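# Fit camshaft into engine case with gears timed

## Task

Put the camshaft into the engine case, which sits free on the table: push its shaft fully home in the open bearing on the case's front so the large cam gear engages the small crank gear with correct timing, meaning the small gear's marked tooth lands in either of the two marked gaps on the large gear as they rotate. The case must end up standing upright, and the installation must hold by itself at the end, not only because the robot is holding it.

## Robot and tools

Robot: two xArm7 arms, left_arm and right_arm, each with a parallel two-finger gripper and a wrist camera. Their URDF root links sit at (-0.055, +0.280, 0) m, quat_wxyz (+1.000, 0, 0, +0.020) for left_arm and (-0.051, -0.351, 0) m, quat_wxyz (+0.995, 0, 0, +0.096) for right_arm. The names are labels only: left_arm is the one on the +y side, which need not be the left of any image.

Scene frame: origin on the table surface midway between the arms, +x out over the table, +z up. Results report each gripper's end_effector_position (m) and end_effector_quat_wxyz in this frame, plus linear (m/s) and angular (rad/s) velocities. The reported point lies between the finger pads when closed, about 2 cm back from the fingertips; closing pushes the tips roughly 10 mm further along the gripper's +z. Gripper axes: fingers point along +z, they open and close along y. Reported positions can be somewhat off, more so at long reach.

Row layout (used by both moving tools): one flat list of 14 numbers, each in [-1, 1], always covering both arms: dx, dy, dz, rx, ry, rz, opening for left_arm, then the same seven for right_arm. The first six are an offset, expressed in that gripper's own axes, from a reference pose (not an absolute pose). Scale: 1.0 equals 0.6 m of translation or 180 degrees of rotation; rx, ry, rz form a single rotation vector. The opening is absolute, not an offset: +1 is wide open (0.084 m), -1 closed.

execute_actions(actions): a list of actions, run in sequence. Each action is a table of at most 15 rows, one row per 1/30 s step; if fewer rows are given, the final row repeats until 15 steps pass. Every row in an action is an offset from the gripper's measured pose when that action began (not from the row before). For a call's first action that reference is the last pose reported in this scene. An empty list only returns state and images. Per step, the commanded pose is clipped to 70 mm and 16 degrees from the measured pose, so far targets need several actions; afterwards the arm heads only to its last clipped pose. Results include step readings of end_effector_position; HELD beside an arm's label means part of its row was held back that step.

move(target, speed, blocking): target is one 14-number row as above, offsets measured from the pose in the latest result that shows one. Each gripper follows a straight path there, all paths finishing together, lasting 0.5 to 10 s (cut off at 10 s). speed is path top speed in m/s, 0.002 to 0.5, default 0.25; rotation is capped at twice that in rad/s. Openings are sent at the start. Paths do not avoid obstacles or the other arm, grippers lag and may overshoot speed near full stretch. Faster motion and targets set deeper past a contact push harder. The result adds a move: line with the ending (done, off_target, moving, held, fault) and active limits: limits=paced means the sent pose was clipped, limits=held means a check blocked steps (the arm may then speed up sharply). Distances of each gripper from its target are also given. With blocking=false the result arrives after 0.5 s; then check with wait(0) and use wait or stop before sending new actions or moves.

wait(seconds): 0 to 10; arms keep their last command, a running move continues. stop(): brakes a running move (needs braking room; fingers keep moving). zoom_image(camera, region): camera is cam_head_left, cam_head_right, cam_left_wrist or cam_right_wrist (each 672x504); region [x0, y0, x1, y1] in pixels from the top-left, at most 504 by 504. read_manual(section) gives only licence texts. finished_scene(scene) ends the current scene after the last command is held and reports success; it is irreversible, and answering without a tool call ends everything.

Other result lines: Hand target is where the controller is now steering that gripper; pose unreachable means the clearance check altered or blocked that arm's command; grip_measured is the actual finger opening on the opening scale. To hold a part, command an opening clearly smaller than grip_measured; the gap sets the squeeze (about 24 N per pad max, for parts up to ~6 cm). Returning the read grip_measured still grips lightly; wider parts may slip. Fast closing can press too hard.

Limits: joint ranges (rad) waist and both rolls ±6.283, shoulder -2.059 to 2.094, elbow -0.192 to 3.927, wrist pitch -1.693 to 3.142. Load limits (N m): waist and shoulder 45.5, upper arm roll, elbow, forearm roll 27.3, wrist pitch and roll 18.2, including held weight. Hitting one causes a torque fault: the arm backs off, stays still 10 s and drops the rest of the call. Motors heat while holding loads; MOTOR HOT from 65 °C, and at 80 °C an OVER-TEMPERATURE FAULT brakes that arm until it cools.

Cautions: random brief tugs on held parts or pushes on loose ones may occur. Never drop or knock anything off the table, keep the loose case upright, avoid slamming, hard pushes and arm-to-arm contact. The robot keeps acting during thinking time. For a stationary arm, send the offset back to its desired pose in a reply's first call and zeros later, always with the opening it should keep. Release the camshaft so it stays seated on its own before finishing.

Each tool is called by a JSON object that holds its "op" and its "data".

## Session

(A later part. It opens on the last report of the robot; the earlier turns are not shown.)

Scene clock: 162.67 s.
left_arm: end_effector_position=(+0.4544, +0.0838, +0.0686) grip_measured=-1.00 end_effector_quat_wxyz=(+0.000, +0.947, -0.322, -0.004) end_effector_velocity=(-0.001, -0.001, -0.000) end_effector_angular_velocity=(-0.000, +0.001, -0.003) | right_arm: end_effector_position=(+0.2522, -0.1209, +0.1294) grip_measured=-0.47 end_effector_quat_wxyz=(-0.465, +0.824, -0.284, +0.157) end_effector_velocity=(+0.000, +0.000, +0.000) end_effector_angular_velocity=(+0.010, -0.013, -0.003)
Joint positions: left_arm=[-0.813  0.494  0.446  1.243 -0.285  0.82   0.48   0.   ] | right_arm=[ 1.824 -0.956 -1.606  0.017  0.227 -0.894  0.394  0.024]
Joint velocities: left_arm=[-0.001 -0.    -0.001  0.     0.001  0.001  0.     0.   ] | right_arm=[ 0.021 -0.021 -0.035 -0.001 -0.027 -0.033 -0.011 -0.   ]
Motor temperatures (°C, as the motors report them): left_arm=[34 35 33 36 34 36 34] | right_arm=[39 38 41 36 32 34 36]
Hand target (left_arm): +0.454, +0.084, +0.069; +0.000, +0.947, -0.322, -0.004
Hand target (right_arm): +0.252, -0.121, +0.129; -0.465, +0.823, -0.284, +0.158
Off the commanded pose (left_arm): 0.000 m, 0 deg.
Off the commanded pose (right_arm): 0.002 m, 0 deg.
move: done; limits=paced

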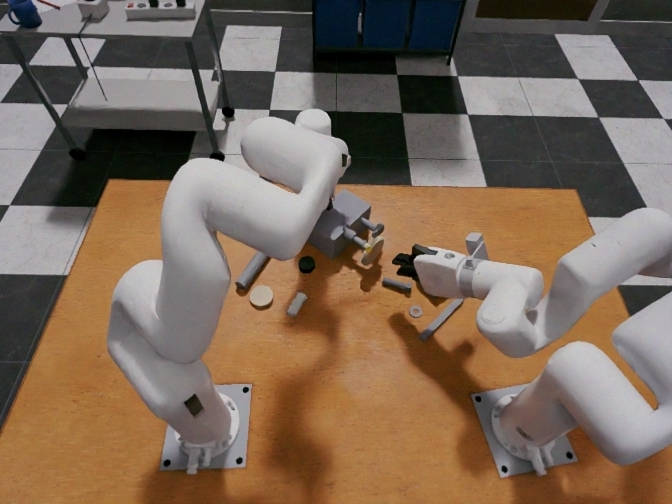

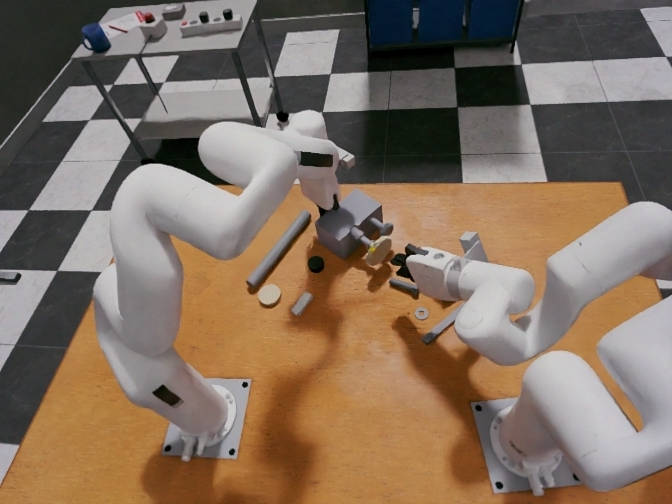

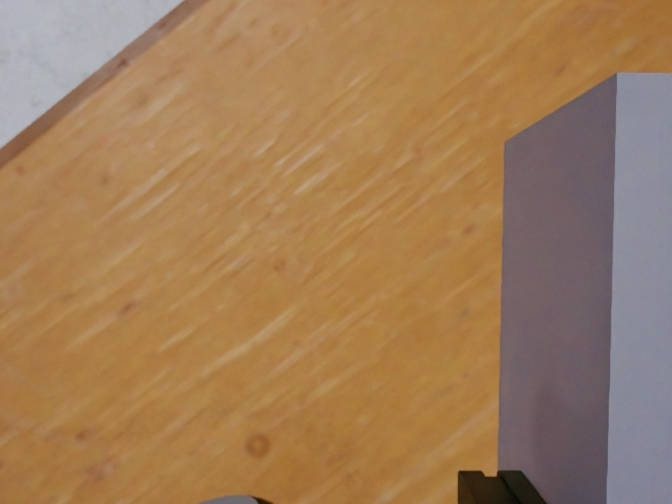

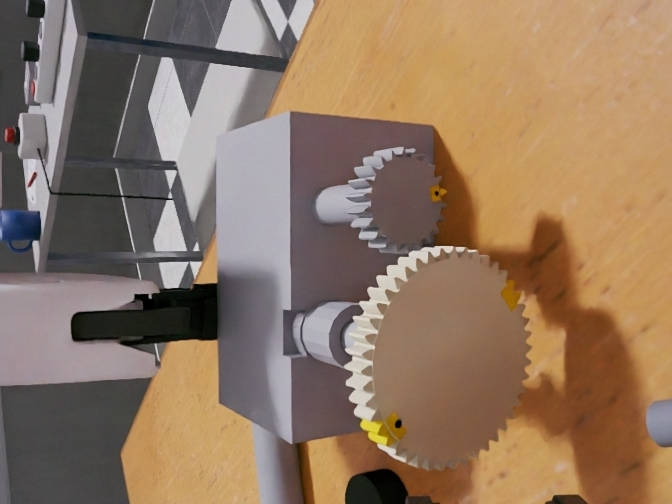

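{"op": "move", "data": {"target": [0,0,0,0,0,0,-1,0.056,-0.112,0.131,-0.33,0,0,-0.3]}}

{"op": "move", "data": {"target": [0,0,0,0,0,0,-1,0,0,0.085,0,0,0,-0.3], "speed": 0.08}}

{"op": "move", "data": {"target": [0,0,0,0,0,0,-1,0,0,0,0,0,0,-1]}}

{"op": "move", "data": {"target": [0,0,0,0,0,0,-1,0.011,0.002,-0.004,0,-0.067,0,-1], "speed": 0.05}}

{"op": "move", "data": {"target": [0,0,0,0,0,0,-1,0,-0.015,0,0,0,0,-1], "speed": 0.01}}

Scene clock: 185.10 s.
left_arm: end_effector_position=(+0.4544, +0.0838, +0.0686) grip_measured=-1.00 end_effector_quat_wxyz=(+0.000, +0.947, -0.322, -0.004) end_effector_velocity=(+0.001, +0.001, +0.001) end_effector_angular_velocity=(-0.000, -0.002, +0.003) | right_arm: end_effector_position=(+0.3417, -0.0615, +0.1437) grip_measured=-0.32 end_effector_quat_wxyz=(+0.005, +0.946, -0.323, -0.006) end_effector_velocity=(+0.000, +0.001, -0.000) end_effector_angular_velocity=(-0.012, +0.012, +0.001)
Joint positions: left_arm=[-0.813  0.494  0.446  1.243 -0.285  0.82   0.48   0.   ] | right_arm=[ 1.133  0.212 -0.724  1.065  0.179  0.929  1.162  0.03 ]
Joint velocities: left_arm=[ 0.002 -0.001  0.001  0.     0.001  0.    -0.001  0.   ] | right_arm=[-0.005  0.018  0.003  0.022  0.008  0.025 -0.005  0.   ]
Motor temperatures (°C, as the motors report them): left_arm=[34 35 33 36 34 36 34] | right_arm=[39 38 42 35 32 34 36]
Hand target (left_arm): +0.454, +0.084, +0.069; +0.000, +0.947, -0.322, -0.004
Hand target (right_arm): +0.342, -0.061, +0.144; +0.006, +0.946, -0.323, -0.006
Off the commanded pose (left_arm): 0.000 m, 0 deg.
Off the commanded pose (right_arm): 0.002 m, 0 deg.
move: done; limits=paced

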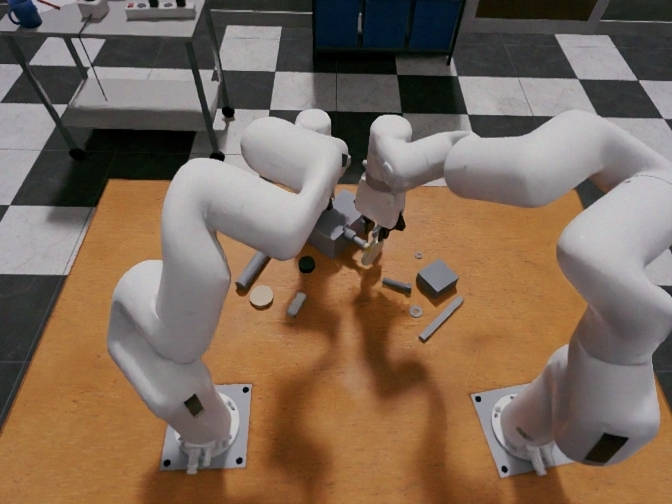

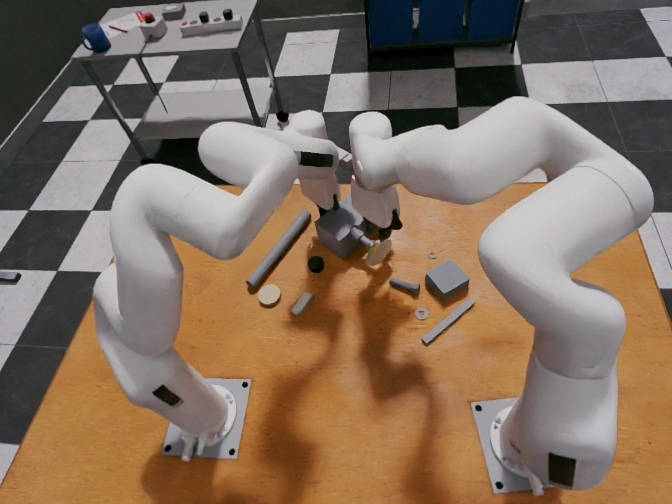

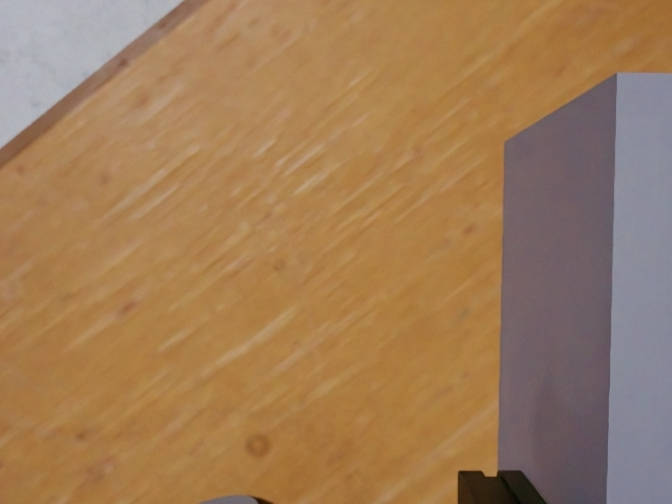

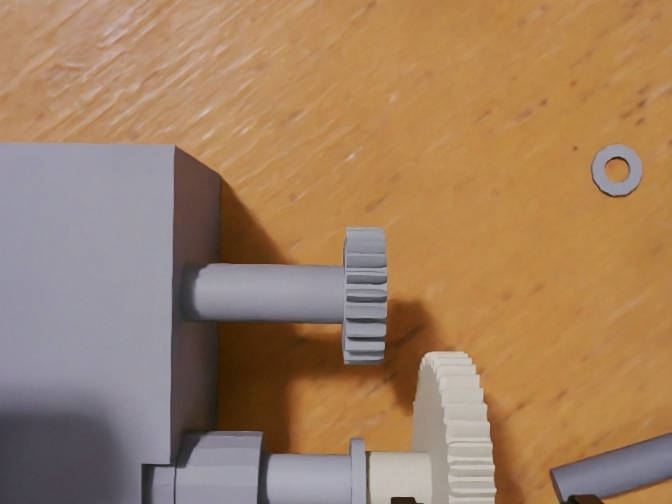

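Scene clock: 186.27 s.
left_arm: end_effector_position=(+0.4544, +0.0838, +0.0686) grip_measured=-1.00 end_effector_quat_wxyz=(+0.000, +0.947, -0.322, -0.004) end_effector_velocity=(-0.000, -0.000, -0.000) end_effector_angular_velocity=(-0.001, +0.001, -0.001) | right_arm: end_effector_position=(+0.3408, -0.0618, +0.0931) grip_measured=-0.32 end_effector_quat_wxyz=(+0.005, +0.946, -0.323, -0.006) end_effector_velocity=(-0.000, +0.000, -0.003) end_effector_angular_velocity=(+0.001, +0.001, +0.000)
Joint positions: left_arm=[-0.813  0.494  0.446  1.243 -0.285  0.82   0.48   0.   ] | right_arm=[ 1.103  0.311 -0.687  1.015  0.278  0.806  1.094  0.03 ]
Joint velocities: left_arm=[ 0.     0.001 -0.001  0.    -0.001  0.     0.001  0.   ] | right_arm=[-0.004  0.006  0.004 -0.001  0.007 -0.005 -0.005  0.   ]
Motor temperatures (°C, as the motors report them): left_arm=[34 35 33 36 34 36 34] | right_arm=[39 38 42 35 32 34 36]
Hand target (left_arm): +0.454, +0.084, +0.069; +0.000, +0.947, -0.322, -0.004
Hand target (right_arm): +0.341, -0.062, +0.093; +0.005, +0.946, -0.323, -0.006
Off the commanded pose (left_arm): 0.000 m, 0 deg.
Off the commanded pose (right_arm): 0.000 m, 0 deg.
move: done

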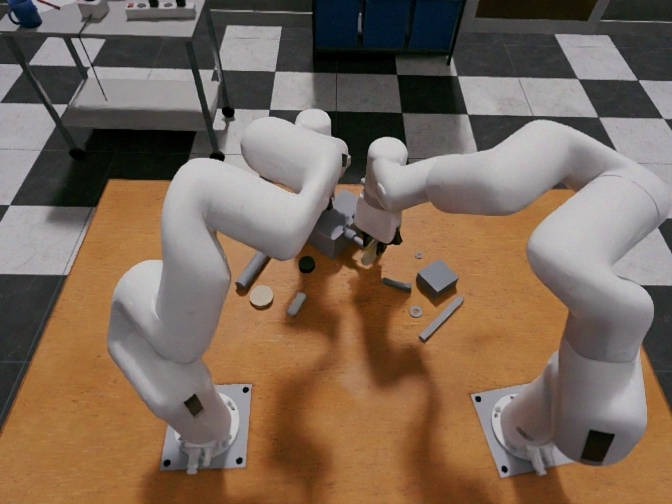

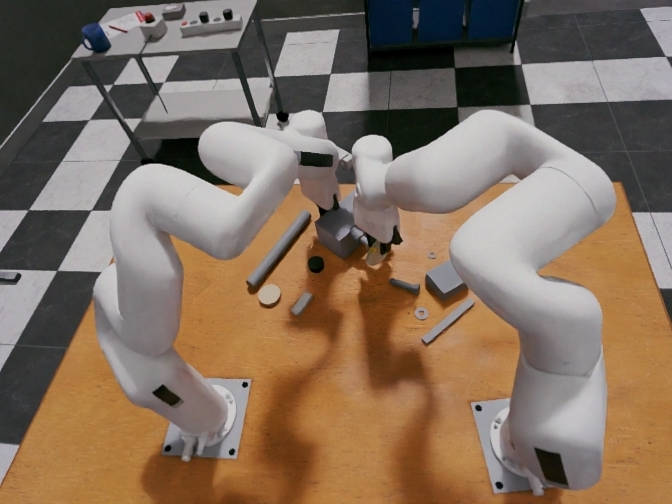

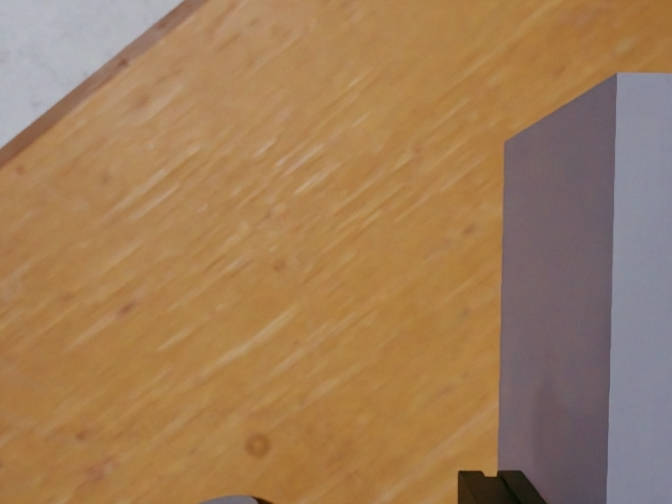

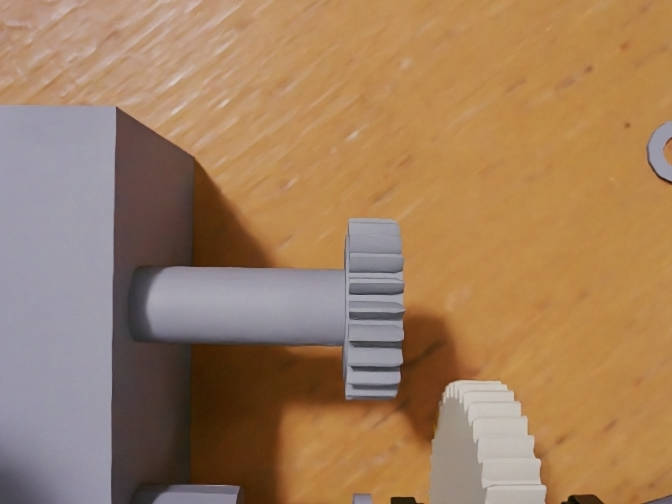

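Scene clock: 186.77 s.
left_arm: end_effector_position=(+0.4544, +0.0838, +0.0686) grip_measured=-1.00 end_effector_quat_wxyz=(+0.000, +0.947, -0.322, -0.004) end_effector_velocity=(+0.000, +0.001, +0.000) end_effector_angular_velocity=(-0.001, +0.000, +0.003) | right_arm: end_effector_position=(+0.3413, -0.0620, +0.0934) grip_measured=-0.73 end_effector_quat_wxyz=(+0.004, +0.946, -0.324, -0.006) end_effector_velocity=(-0.000, +0.000, -0.000) end_effector_angular_velocity=(-0.000, +0.000, +0.001)
Joint positions: left_arm=[-0.813  0.494  0.446  1.243 -0.285  0.82   0.48   0.   ] | right_arm=[ 1.103  0.311 -0.688  1.016  0.278  0.806  1.094  0.012]
Joint velocities: left_arm=[ 0.002  0.     0.     0.    -0.002  0.     0.     0.   ] | right_arm=[ 0.     0.001  0.    -0.     0.    -0.    -0.     0.   ]
Motor temperatures (°C, as the motors report them): left_arm=[34 35 33 36 34 36 34] | right_arm=[39 38 42 35 32 34 36]
Hand target (left_arm): +0.454, +0.084, +0.069; +0.000, +0.947, -0.322, -0.004
Hand target (right_arm): +0.341, -0.062, +0.093; +0.005, +0.946, -0.323, -0.006
Off the commanded pose (left_arm): 0.000 m, 0 deg.
Off the commanded pose (right_arm): 0.001 m, 0 deg.
move: done

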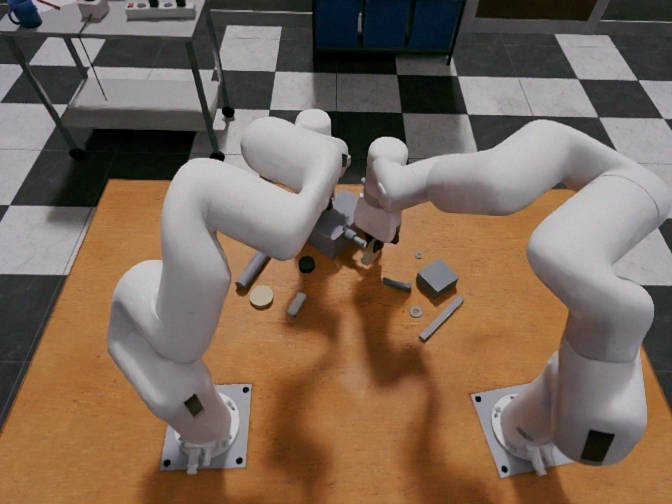

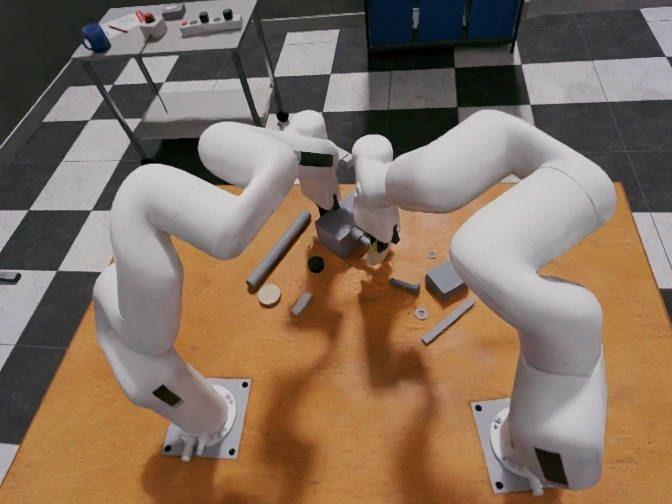

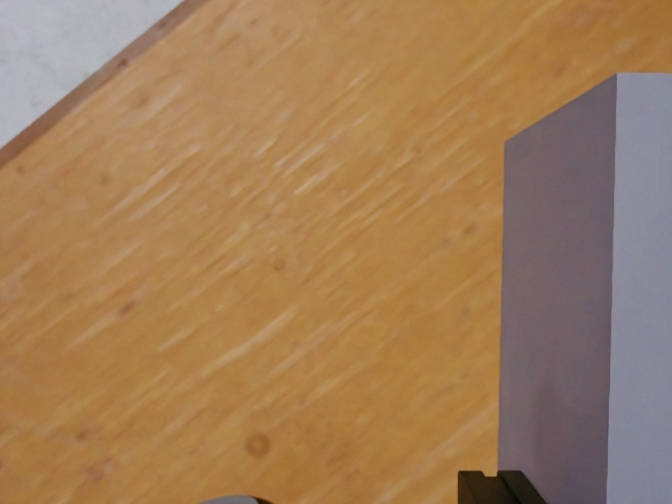

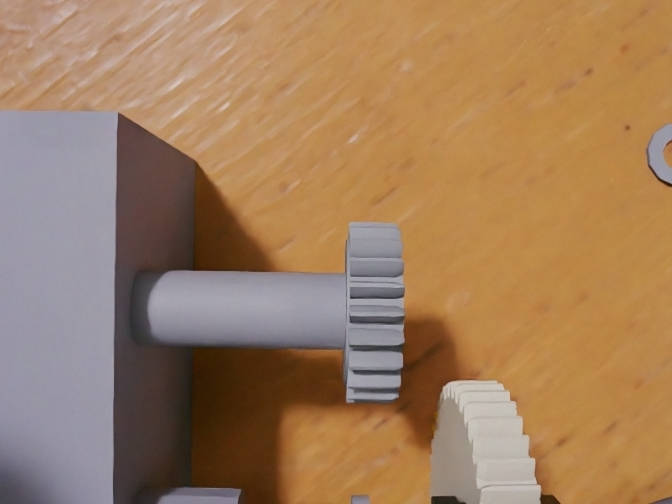

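Scene clock: 189.20 s.
left_arm: end_effector_position=(+0.4544, +0.0838, +0.0686) grip_measured=-1.00 end_effector_quat_wxyz=(+0.000, +0.947, -0.322, -0.004) end_effector_velocity=(-0.000, +0.000, -0.000) end_effector_angular_velocity=(+0.000, +0.000, +0.001) | right_arm: end_effector_position=(+0.3454, -0.0672, +0.0952) grip_measured=-0.73 end_effector_quat_wxyz=(-0.029, +0.940, -0.323, -0.105) end_effector_velocity=(+0.001, -0.000, +0.001) end_effector_angular_velocity=(+0.009, +0.010, -0.000)
Joint positions: left_arm=[-0.813  0.494  0.446  1.243 -0.285  0.82   0.48   0.   ] | right_arm=[ 0.935  0.355 -0.626  1.106  0.492  0.974  0.871  0.012]
Joint velocities: left_arm=[-0.     0.     0.    -0.     0.    -0.    -0.001  0.   ] | right_arm=[-0.011  0.004  0.003  0.009  0.012  0.014 -0.012  0.   ]
Motor temperatures (°C, as the motors report them): left_arm=[34 35 33 36 34 36 34] | right_arm=[39 38 42 35 32 34 36]
Hand target (left_arm): +0.454, +0.084, +0.069; +0.000, +0.947, -0.322, -0.004
Hand target (right_arm): +0.346, -0.067, +0.095; -0.030, +0.940, -0.323, -0.105
Off the commanded pose (left_arm): 0.000 m, 0 deg.
Off the commanded pose (right_arm): 0.001 m, 0 deg.
move: done

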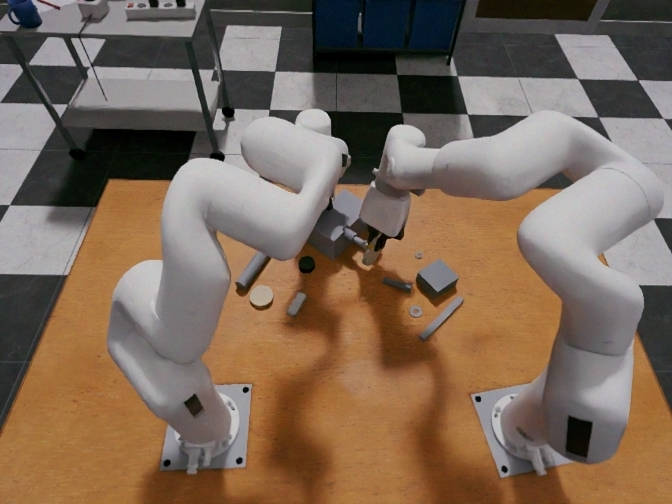

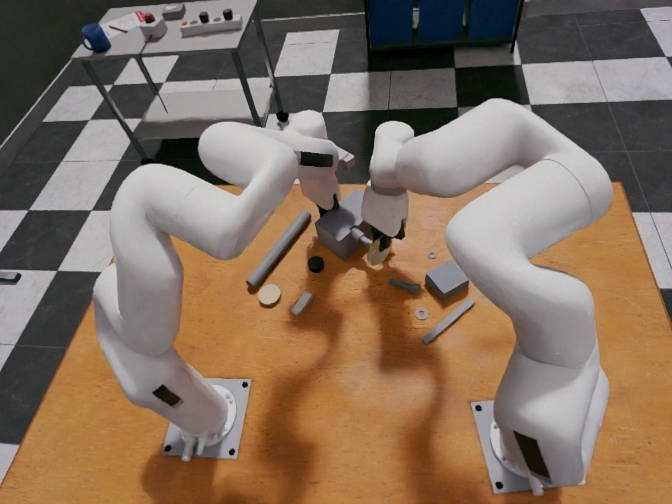

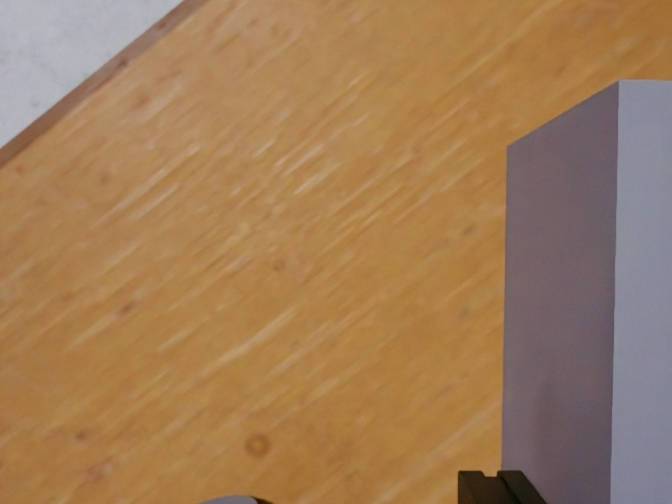

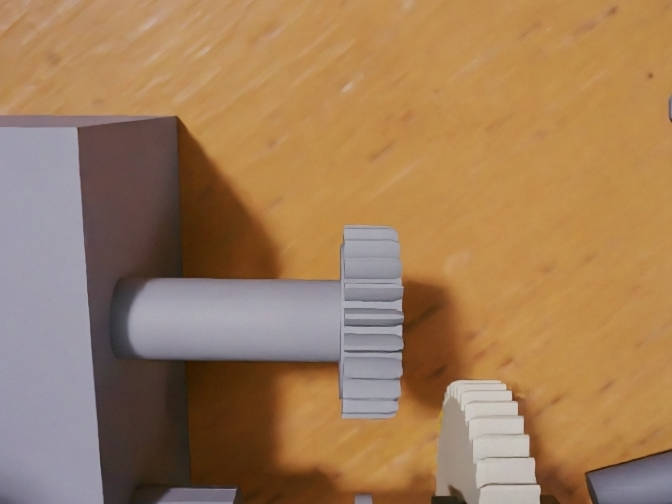

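Scene clock: 190.33 s.
left_arm: end_effector_position=(+0.4558, +0.0871, +0.0687) grip_measured=-1.00 end_effector_quat_wxyz=(-0.001, +0.947, -0.320, -0.003) end_effector_velocity=(-0.001, -0.001, -0.000) end_effector_angular_velocity=(+0.000, +0.002, -0.002) | right_arm: end_effector_position=(+0.3502, -0.0615, +0.0948) grip_measured=-0.73 end_effector_quat_wxyz=(-0.028, +0.940, -0.323, -0.106) end_effector_velocity=(+0.002, +0.003, +0.000) end_effector_angular_velocity=(+0.001, -0.002, -0.000)
Joint positions: left_arm=[-0.812  0.495  0.451  1.243 -0.285  0.819  0.481  0.   ] | right_arm=[ 0.928  0.38  -0.62   1.138  0.502  0.988  0.872  0.012]
Joint velocities: left_arm=[-0.002  0.001  0.001  0.    -0.001  0.002  0.001  0.   ] | right_arm=[-0.002  0.009  0.002  0.013  0.004  0.003  0.001  0.   ]
Motor temperatures (°C, as the motors report them): left_arm=[34 35 33 36 34 36 34] | right_arm=[39 38 42 35 32 34 36]
Hand target (left_arm): +0.454, +0.084, +0.069; +0.000, +0.947, -0.322, -0.004
Hand target (right_arm): +0.351, -0.060, +0.095; -0.029, +0.940, -0.323, -0.105
Off the commanded pose (left_arm): 0.004 m, 0 deg.
Off the commanded pose (right_arm): 0.002 m, 0 deg.
move: off_target (left_arm)

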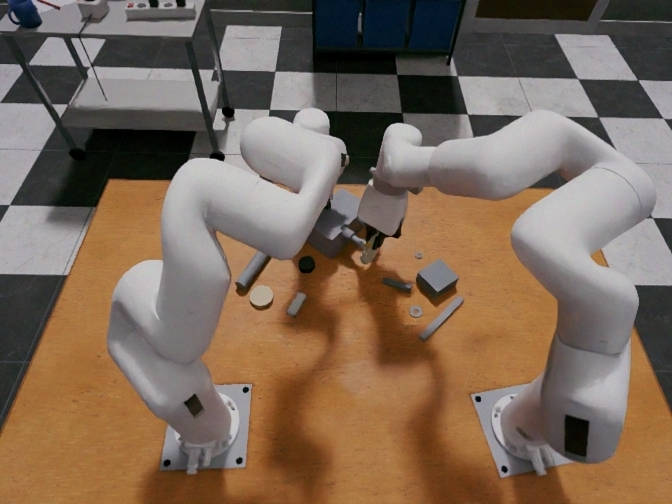

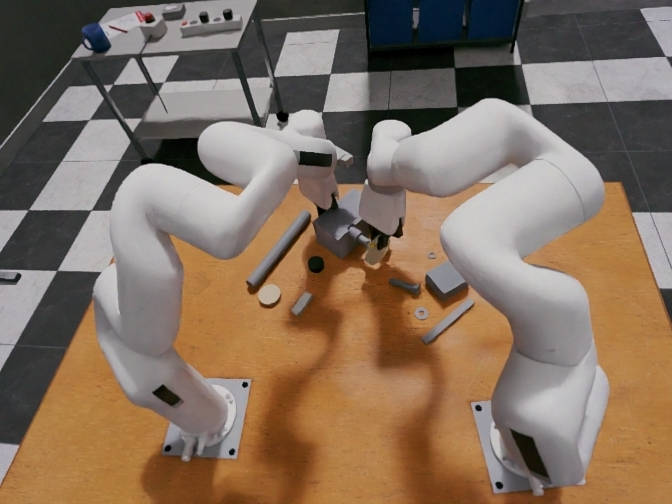

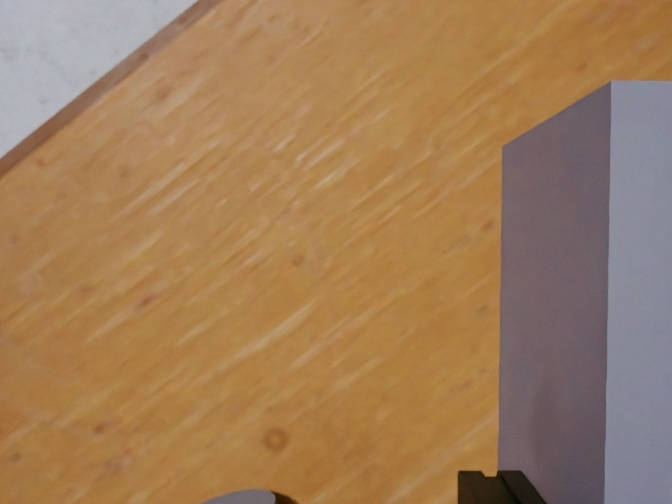

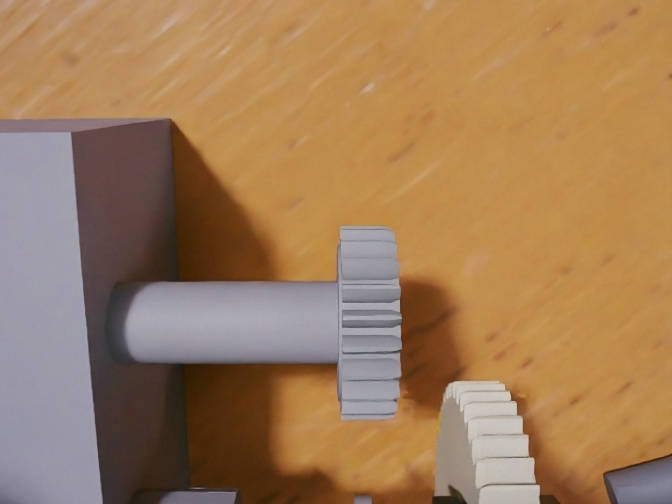

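{"op": "move", "data": {"target": [0,0,0,0,0,0,-1,0,0.005,-0.005,0,0,0,-1], "speed": 0.01}}

{"op": "move", "data": {"target": [0,0,0,0,0,0,-1,0,-0.012,0,0,0,0,-1], "speed": 0.01}}

{"op": "zoom_image", "data": {"camera": "cam_head_left", "region": [290,180,430,285]}}

Scene clock: 199.87 s.
left_arm: end_effector_position=(+0.4555, +0.0850, +0.0693) grip_measured=-1.00 end_effector_quat_wxyz=(-0.000, +0.947, -0.321, -0.003) end_effector_velocity=(+0.000, +0.001, -0.001) end_effector_angular_velocity=(-0.000, +0.001, +0.002) | right_arm: end_effector_position=(+0.3493, -0.0631, +0.0978) grip_measured=-0.73 end_effector_quat_wxyz=(-0.029, +0.940, -0.323, -0.105) end_effector_velocity=(-0.001, -0.002, +0.003) end_effector_angular_velocity=(+0.002, -0.000, -0.001)
Joint positions: left_arm=[-0.816  0.494  0.452  1.244 -0.287  0.819  0.482  0.   ] | right_arm=[ 0.931  0.367 -0.624  1.132  0.494  0.989  0.875  0.012]
Joint velocities: left_arm=[ 0.003  0.001 -0.002 -0.    -0.    -0.001 -0.001  0.   ] | right_arm=[ 0.001 -0.01  -0.004 -0.005 -0.006  0.002  0.002  0.001]
Motor temperatures (°C, as the motors report them): left_arm=[34 35 33 36 34 36 34] | right_arm=[39 38 41 37 32 35 36]
Hand target (left_arm): +0.456, +0.087, +0.069; -0.001, +0.947, -0.320, -0.003
Hand target (right_arm): +0.349, -0.064, +0.098; -0.028, +0.940, -0.323, -0.106
Off the commanded pose (left_arm): 0.002 m, 0 deg.
Off the commanded pose (right_arm): 0.001 m, 0 deg.
move: done

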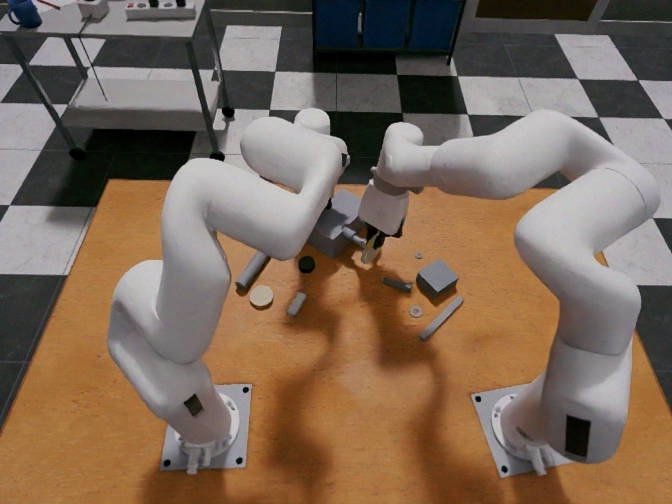

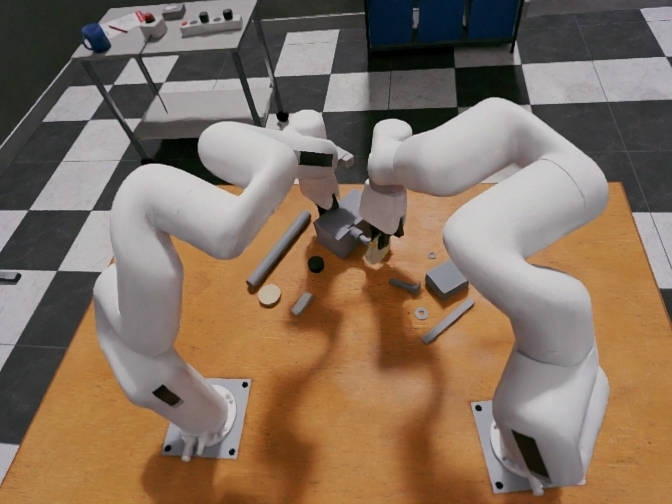

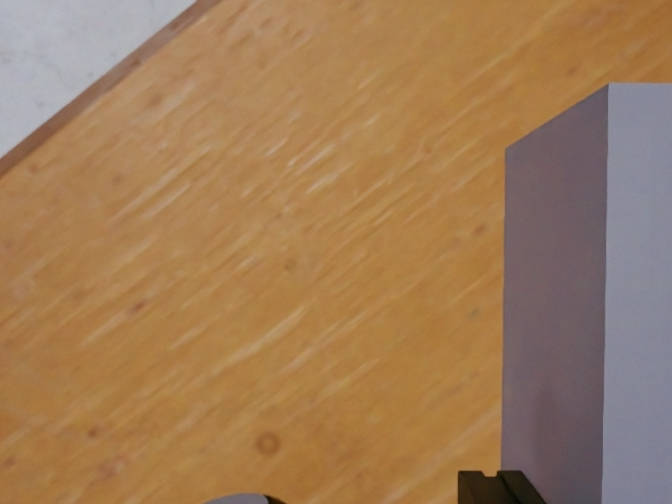

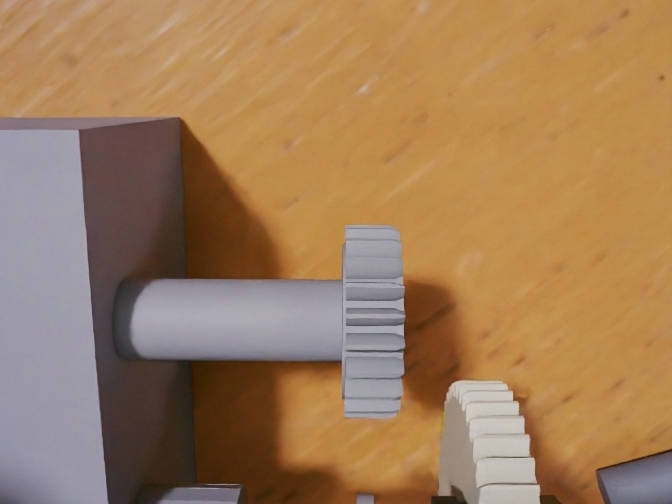

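Scene clock: 200.80 s.
left_arm: end_effector_position=(+0.4565, +0.0873, +0.0693) grip_measured=-1.00 end_effector_quat_wxyz=(-0.001, +0.948, -0.320, -0.003) end_effector_velocity=(+0.000, +0.002, +0.000) end_effector_angular_velocity=(+0.002, -0.000, +0.004) | right_arm: end_effector_position=(+0.3514, -0.0598, +0.0959) grip_measured=-0.73 end_effector_quat_wxyz=(-0.026, +0.940, -0.324, -0.108) end_effector_velocity=(+0.000, +0.003, -0.001) end_effector_angular_velocity=(-0.000, +0.005, -0.000)
Joint positions: left_arm=[-0.815  0.495  0.455  1.244 -0.287  0.819  0.482  0.   ] | right_arm=[ 0.925  0.388 -0.619  1.153  0.503  1.002  0.876  0.012]
Joint velocities: left_arm=[-0.005  0.     0.009 -0.001 -0.003  0.001  0.001  0.   ] | right_arm=[-0.002  0.009  0.003  0.011  0.005  0.007  0.001 -0.   ]
Motor temperatures (°C, as the motors report them): left_arm=[34 35 33 36 34 36 34] | right_arm=[39 38 41 38 32 35 36]
Hand target (left_arm): +0.455, +0.085, +0.069; -0.000, +0.947, -0.321, -0.003
Hand target (right_arm): +0.354, -0.057, +0.098; -0.029, +0.940, -0.323, -0.105
Off the commanded pose (left_arm): 0.003 m, 0 deg.
Off the commanded pose (right_arm): 0.004 m, 0 deg.
move: off_target (right_arm)

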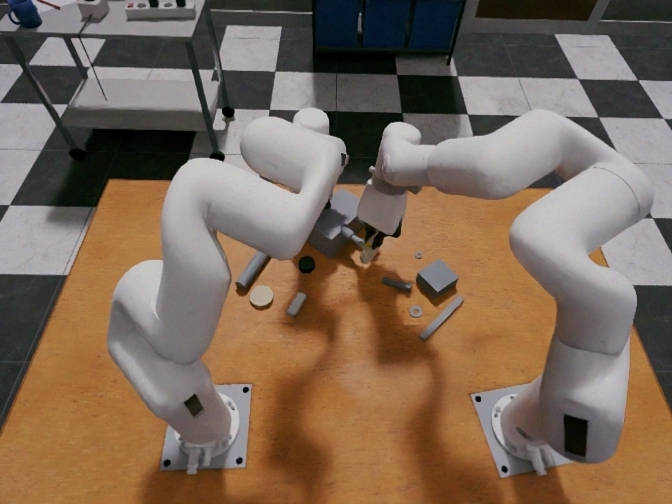

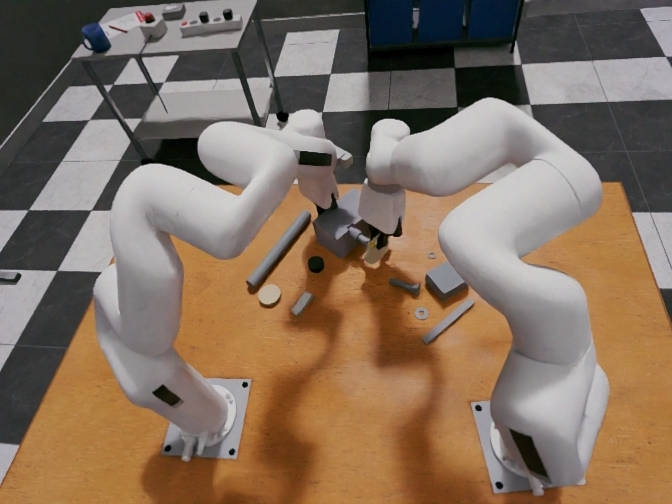

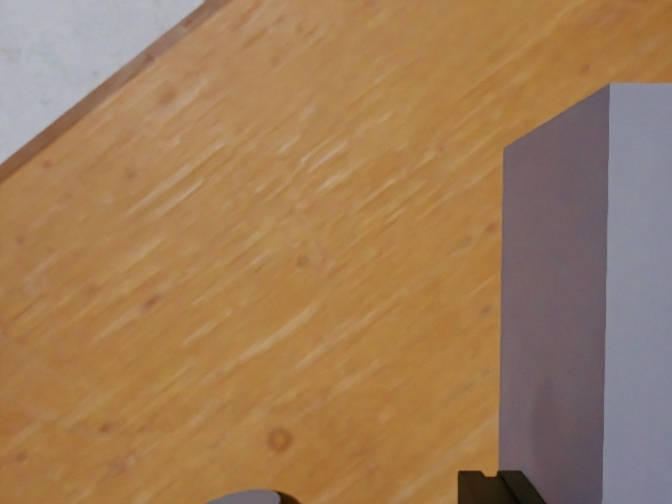

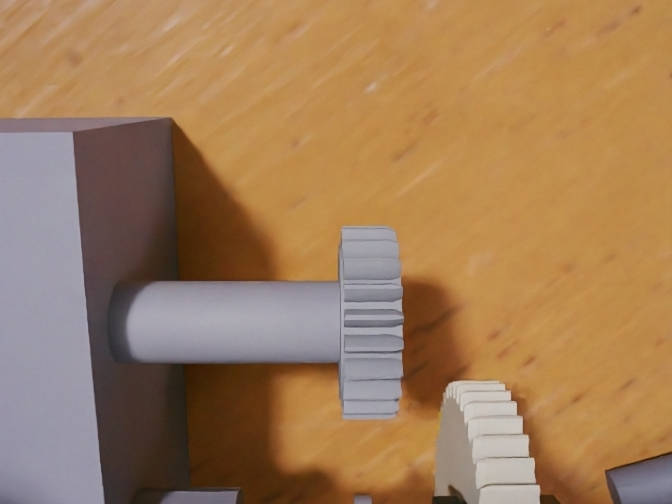

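Region (290, 180, 430, 285) of cam_head_left's 672x504 image, scaled by 3.600, with more detail than that image has; it fills the top 378 rows of this view, and the rest is white.

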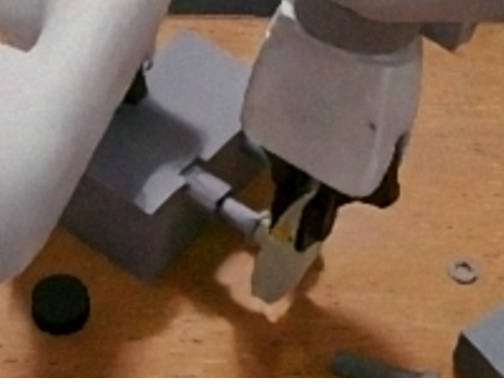

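{"op": "move", "data": {"target": [0,0.003,0,0,0,0,-1,0,0.006,0.006,0,0,0,-1], "speed": 0.01}}

{"op": "move", "data": {"target": [0,0,0,0,0,0,-1,0,-0.014,0,0,0,0,-1], "speed": 0.01}}

Scene clock: 209.60 s.
left_arm: end_effector_position=(+0.4559, +0.0869, +0.0697) grip_measured=-1.00 end_effector_quat_wxyz=(-0.001, +0.948, -0.319, -0.002) end_effector_velocity=(+0.000, -0.001, +0.001) end_effector_angular_velocity=(-0.002, -0.002, +0.003) | right_arm: end_effector_position=(+0.3497, -0.0609, +0.0942) grip_measured=-0.73 end_effector_quat_wxyz=(-0.028, +0.940, -0.323, -0.107) end_effector_velocity=(-0.002, -0.002, -0.002) end_effector_angular_velocity=(-0.000, +0.000, +0.002)
Joint positions: left_arm=[-0.821  0.494  0.46   1.242 -0.289  0.818  0.481  0.   ] | right_arm=[ 0.928  0.381 -0.619  1.139  0.504  0.989  0.872  0.012]
Joint velocities: left_arm=[-0.003 -0.001  0.003 -0.    -0.003 -0.001 -0.001  0.   ] | right_arm=[ 0.003 -0.004 -0.001 -0.012 -0.    -0.007 -0.003  0.   ]
Motor temperatures (°C, as the motors report them): left_arm=[34 35 34 36 34 36 34] | right_arm=[39 38 41 39 32 35 36]
Hand target (left_arm): +0.455, +0.086, +0.069; -0.001, +0.948, -0.320, -0.003
Hand target (right_arm): +0.349, -0.062, +0.092; -0.026, +0.940, -0.324, -0.108
Off the commanded pose (left_arm): 0.001 m, 0 deg.
Off the commanded pose (right_arm): 0.002 m, 0 deg.
move: done

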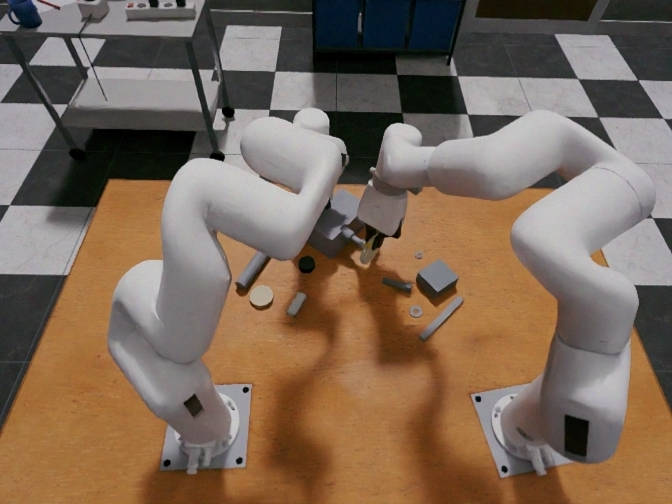

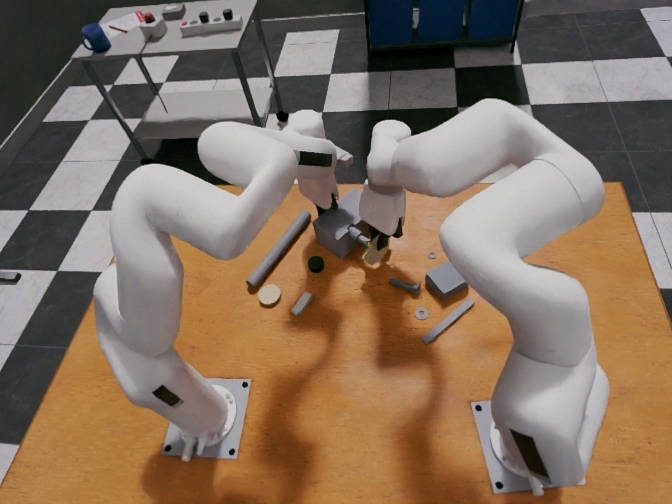

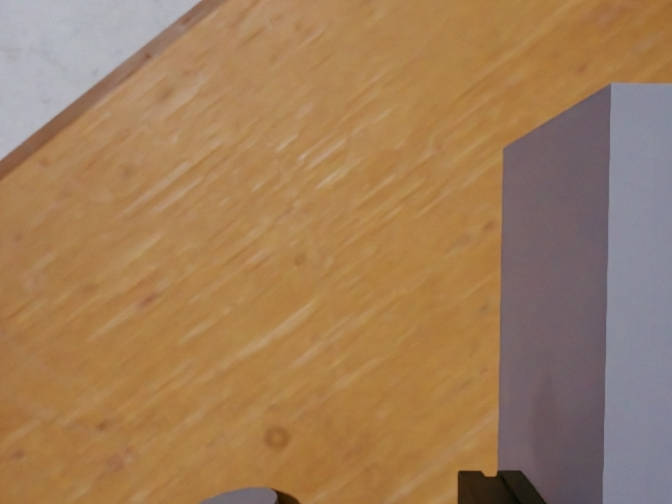

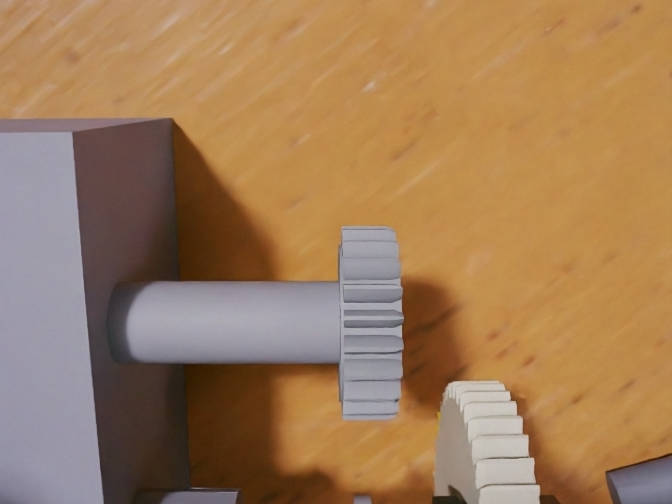

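Scene clock: 210.67 s.
left_arm: end_effector_position=(+0.4559, +0.0869, +0.0697) grip_measured=-1.00 end_effector_quat_wxyz=(-0.001, +0.948, -0.319, -0.002) end_effector_velocity=(+0.000, +0.001, +0.001) end_effector_angular_velocity=(+0.000, -0.001, +0.000) | right_arm: end_effector_position=(+0.3544, -0.0546, +0.0936) grip_measured=-0.73 end_effector_quat_wxyz=(-0.028, +0.940, -0.323, -0.107) end_effector_velocity=(+0.002, +0.002, +0.001) end_effector_angular_velocity=(+0.000, +0.002, -0.001)
Joint positions: left_arm=[-0.821  0.494  0.461  1.242 -0.289  0.819  0.481  0.   ] | right_arm=[ 0.921  0.406 -0.612  1.17   0.514  1.001  0.874  0.012]
Joint velocities: left_arm=[ 0.001 -0.002  0.001 -0.     0.001  0.     0.001  0.   ] | right_arm=[-0.004  0.007  0.002  0.012  0.003  0.008  0.001  0.   ]
Motor temperatures (°C, as the motors report them): left_arm=[34 35 34 36 34 36 34] | right_arm=[39 38 41 39 32 35 36]
Hand target (left_arm): +0.456, +0.087, +0.070; -0.001, +0.948, -0.319, -0.002
Hand target (right_arm): +0.355, -0.054, +0.094; -0.028, +0.940, -0.323, -0.107
Off the commanded pose (left_arm): 0.000 m, 0 deg.
Off the commanded pose (right_arm): 0.001 m, 0 deg.
move: done

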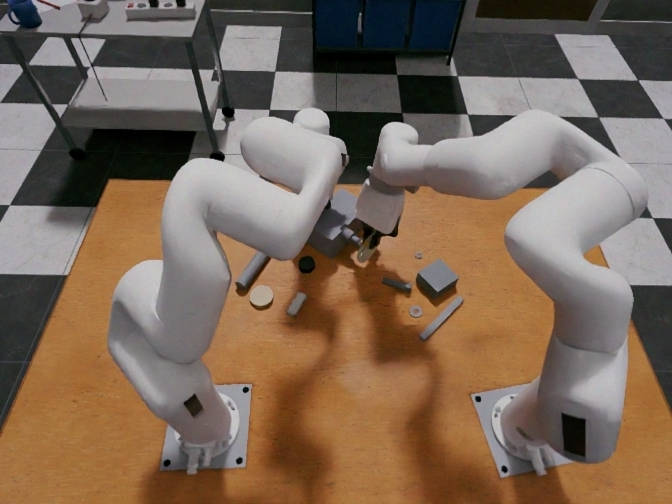

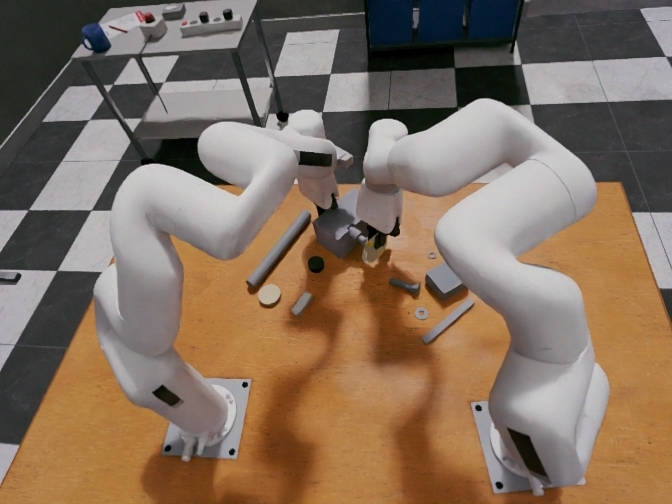

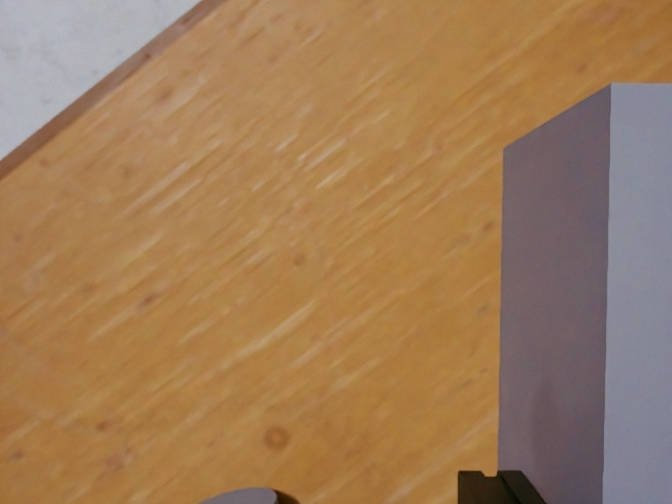

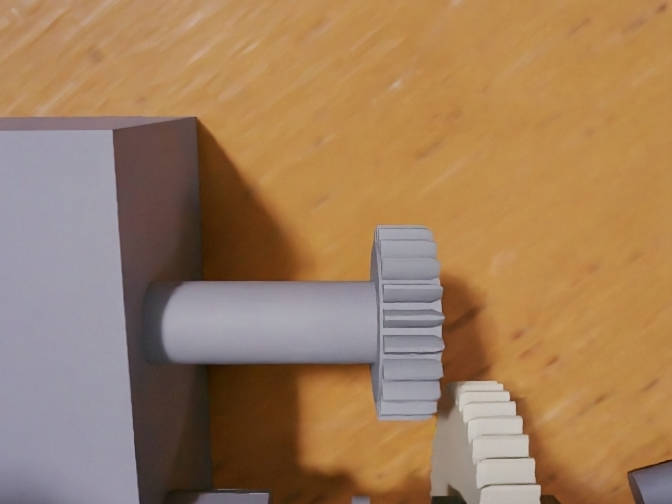

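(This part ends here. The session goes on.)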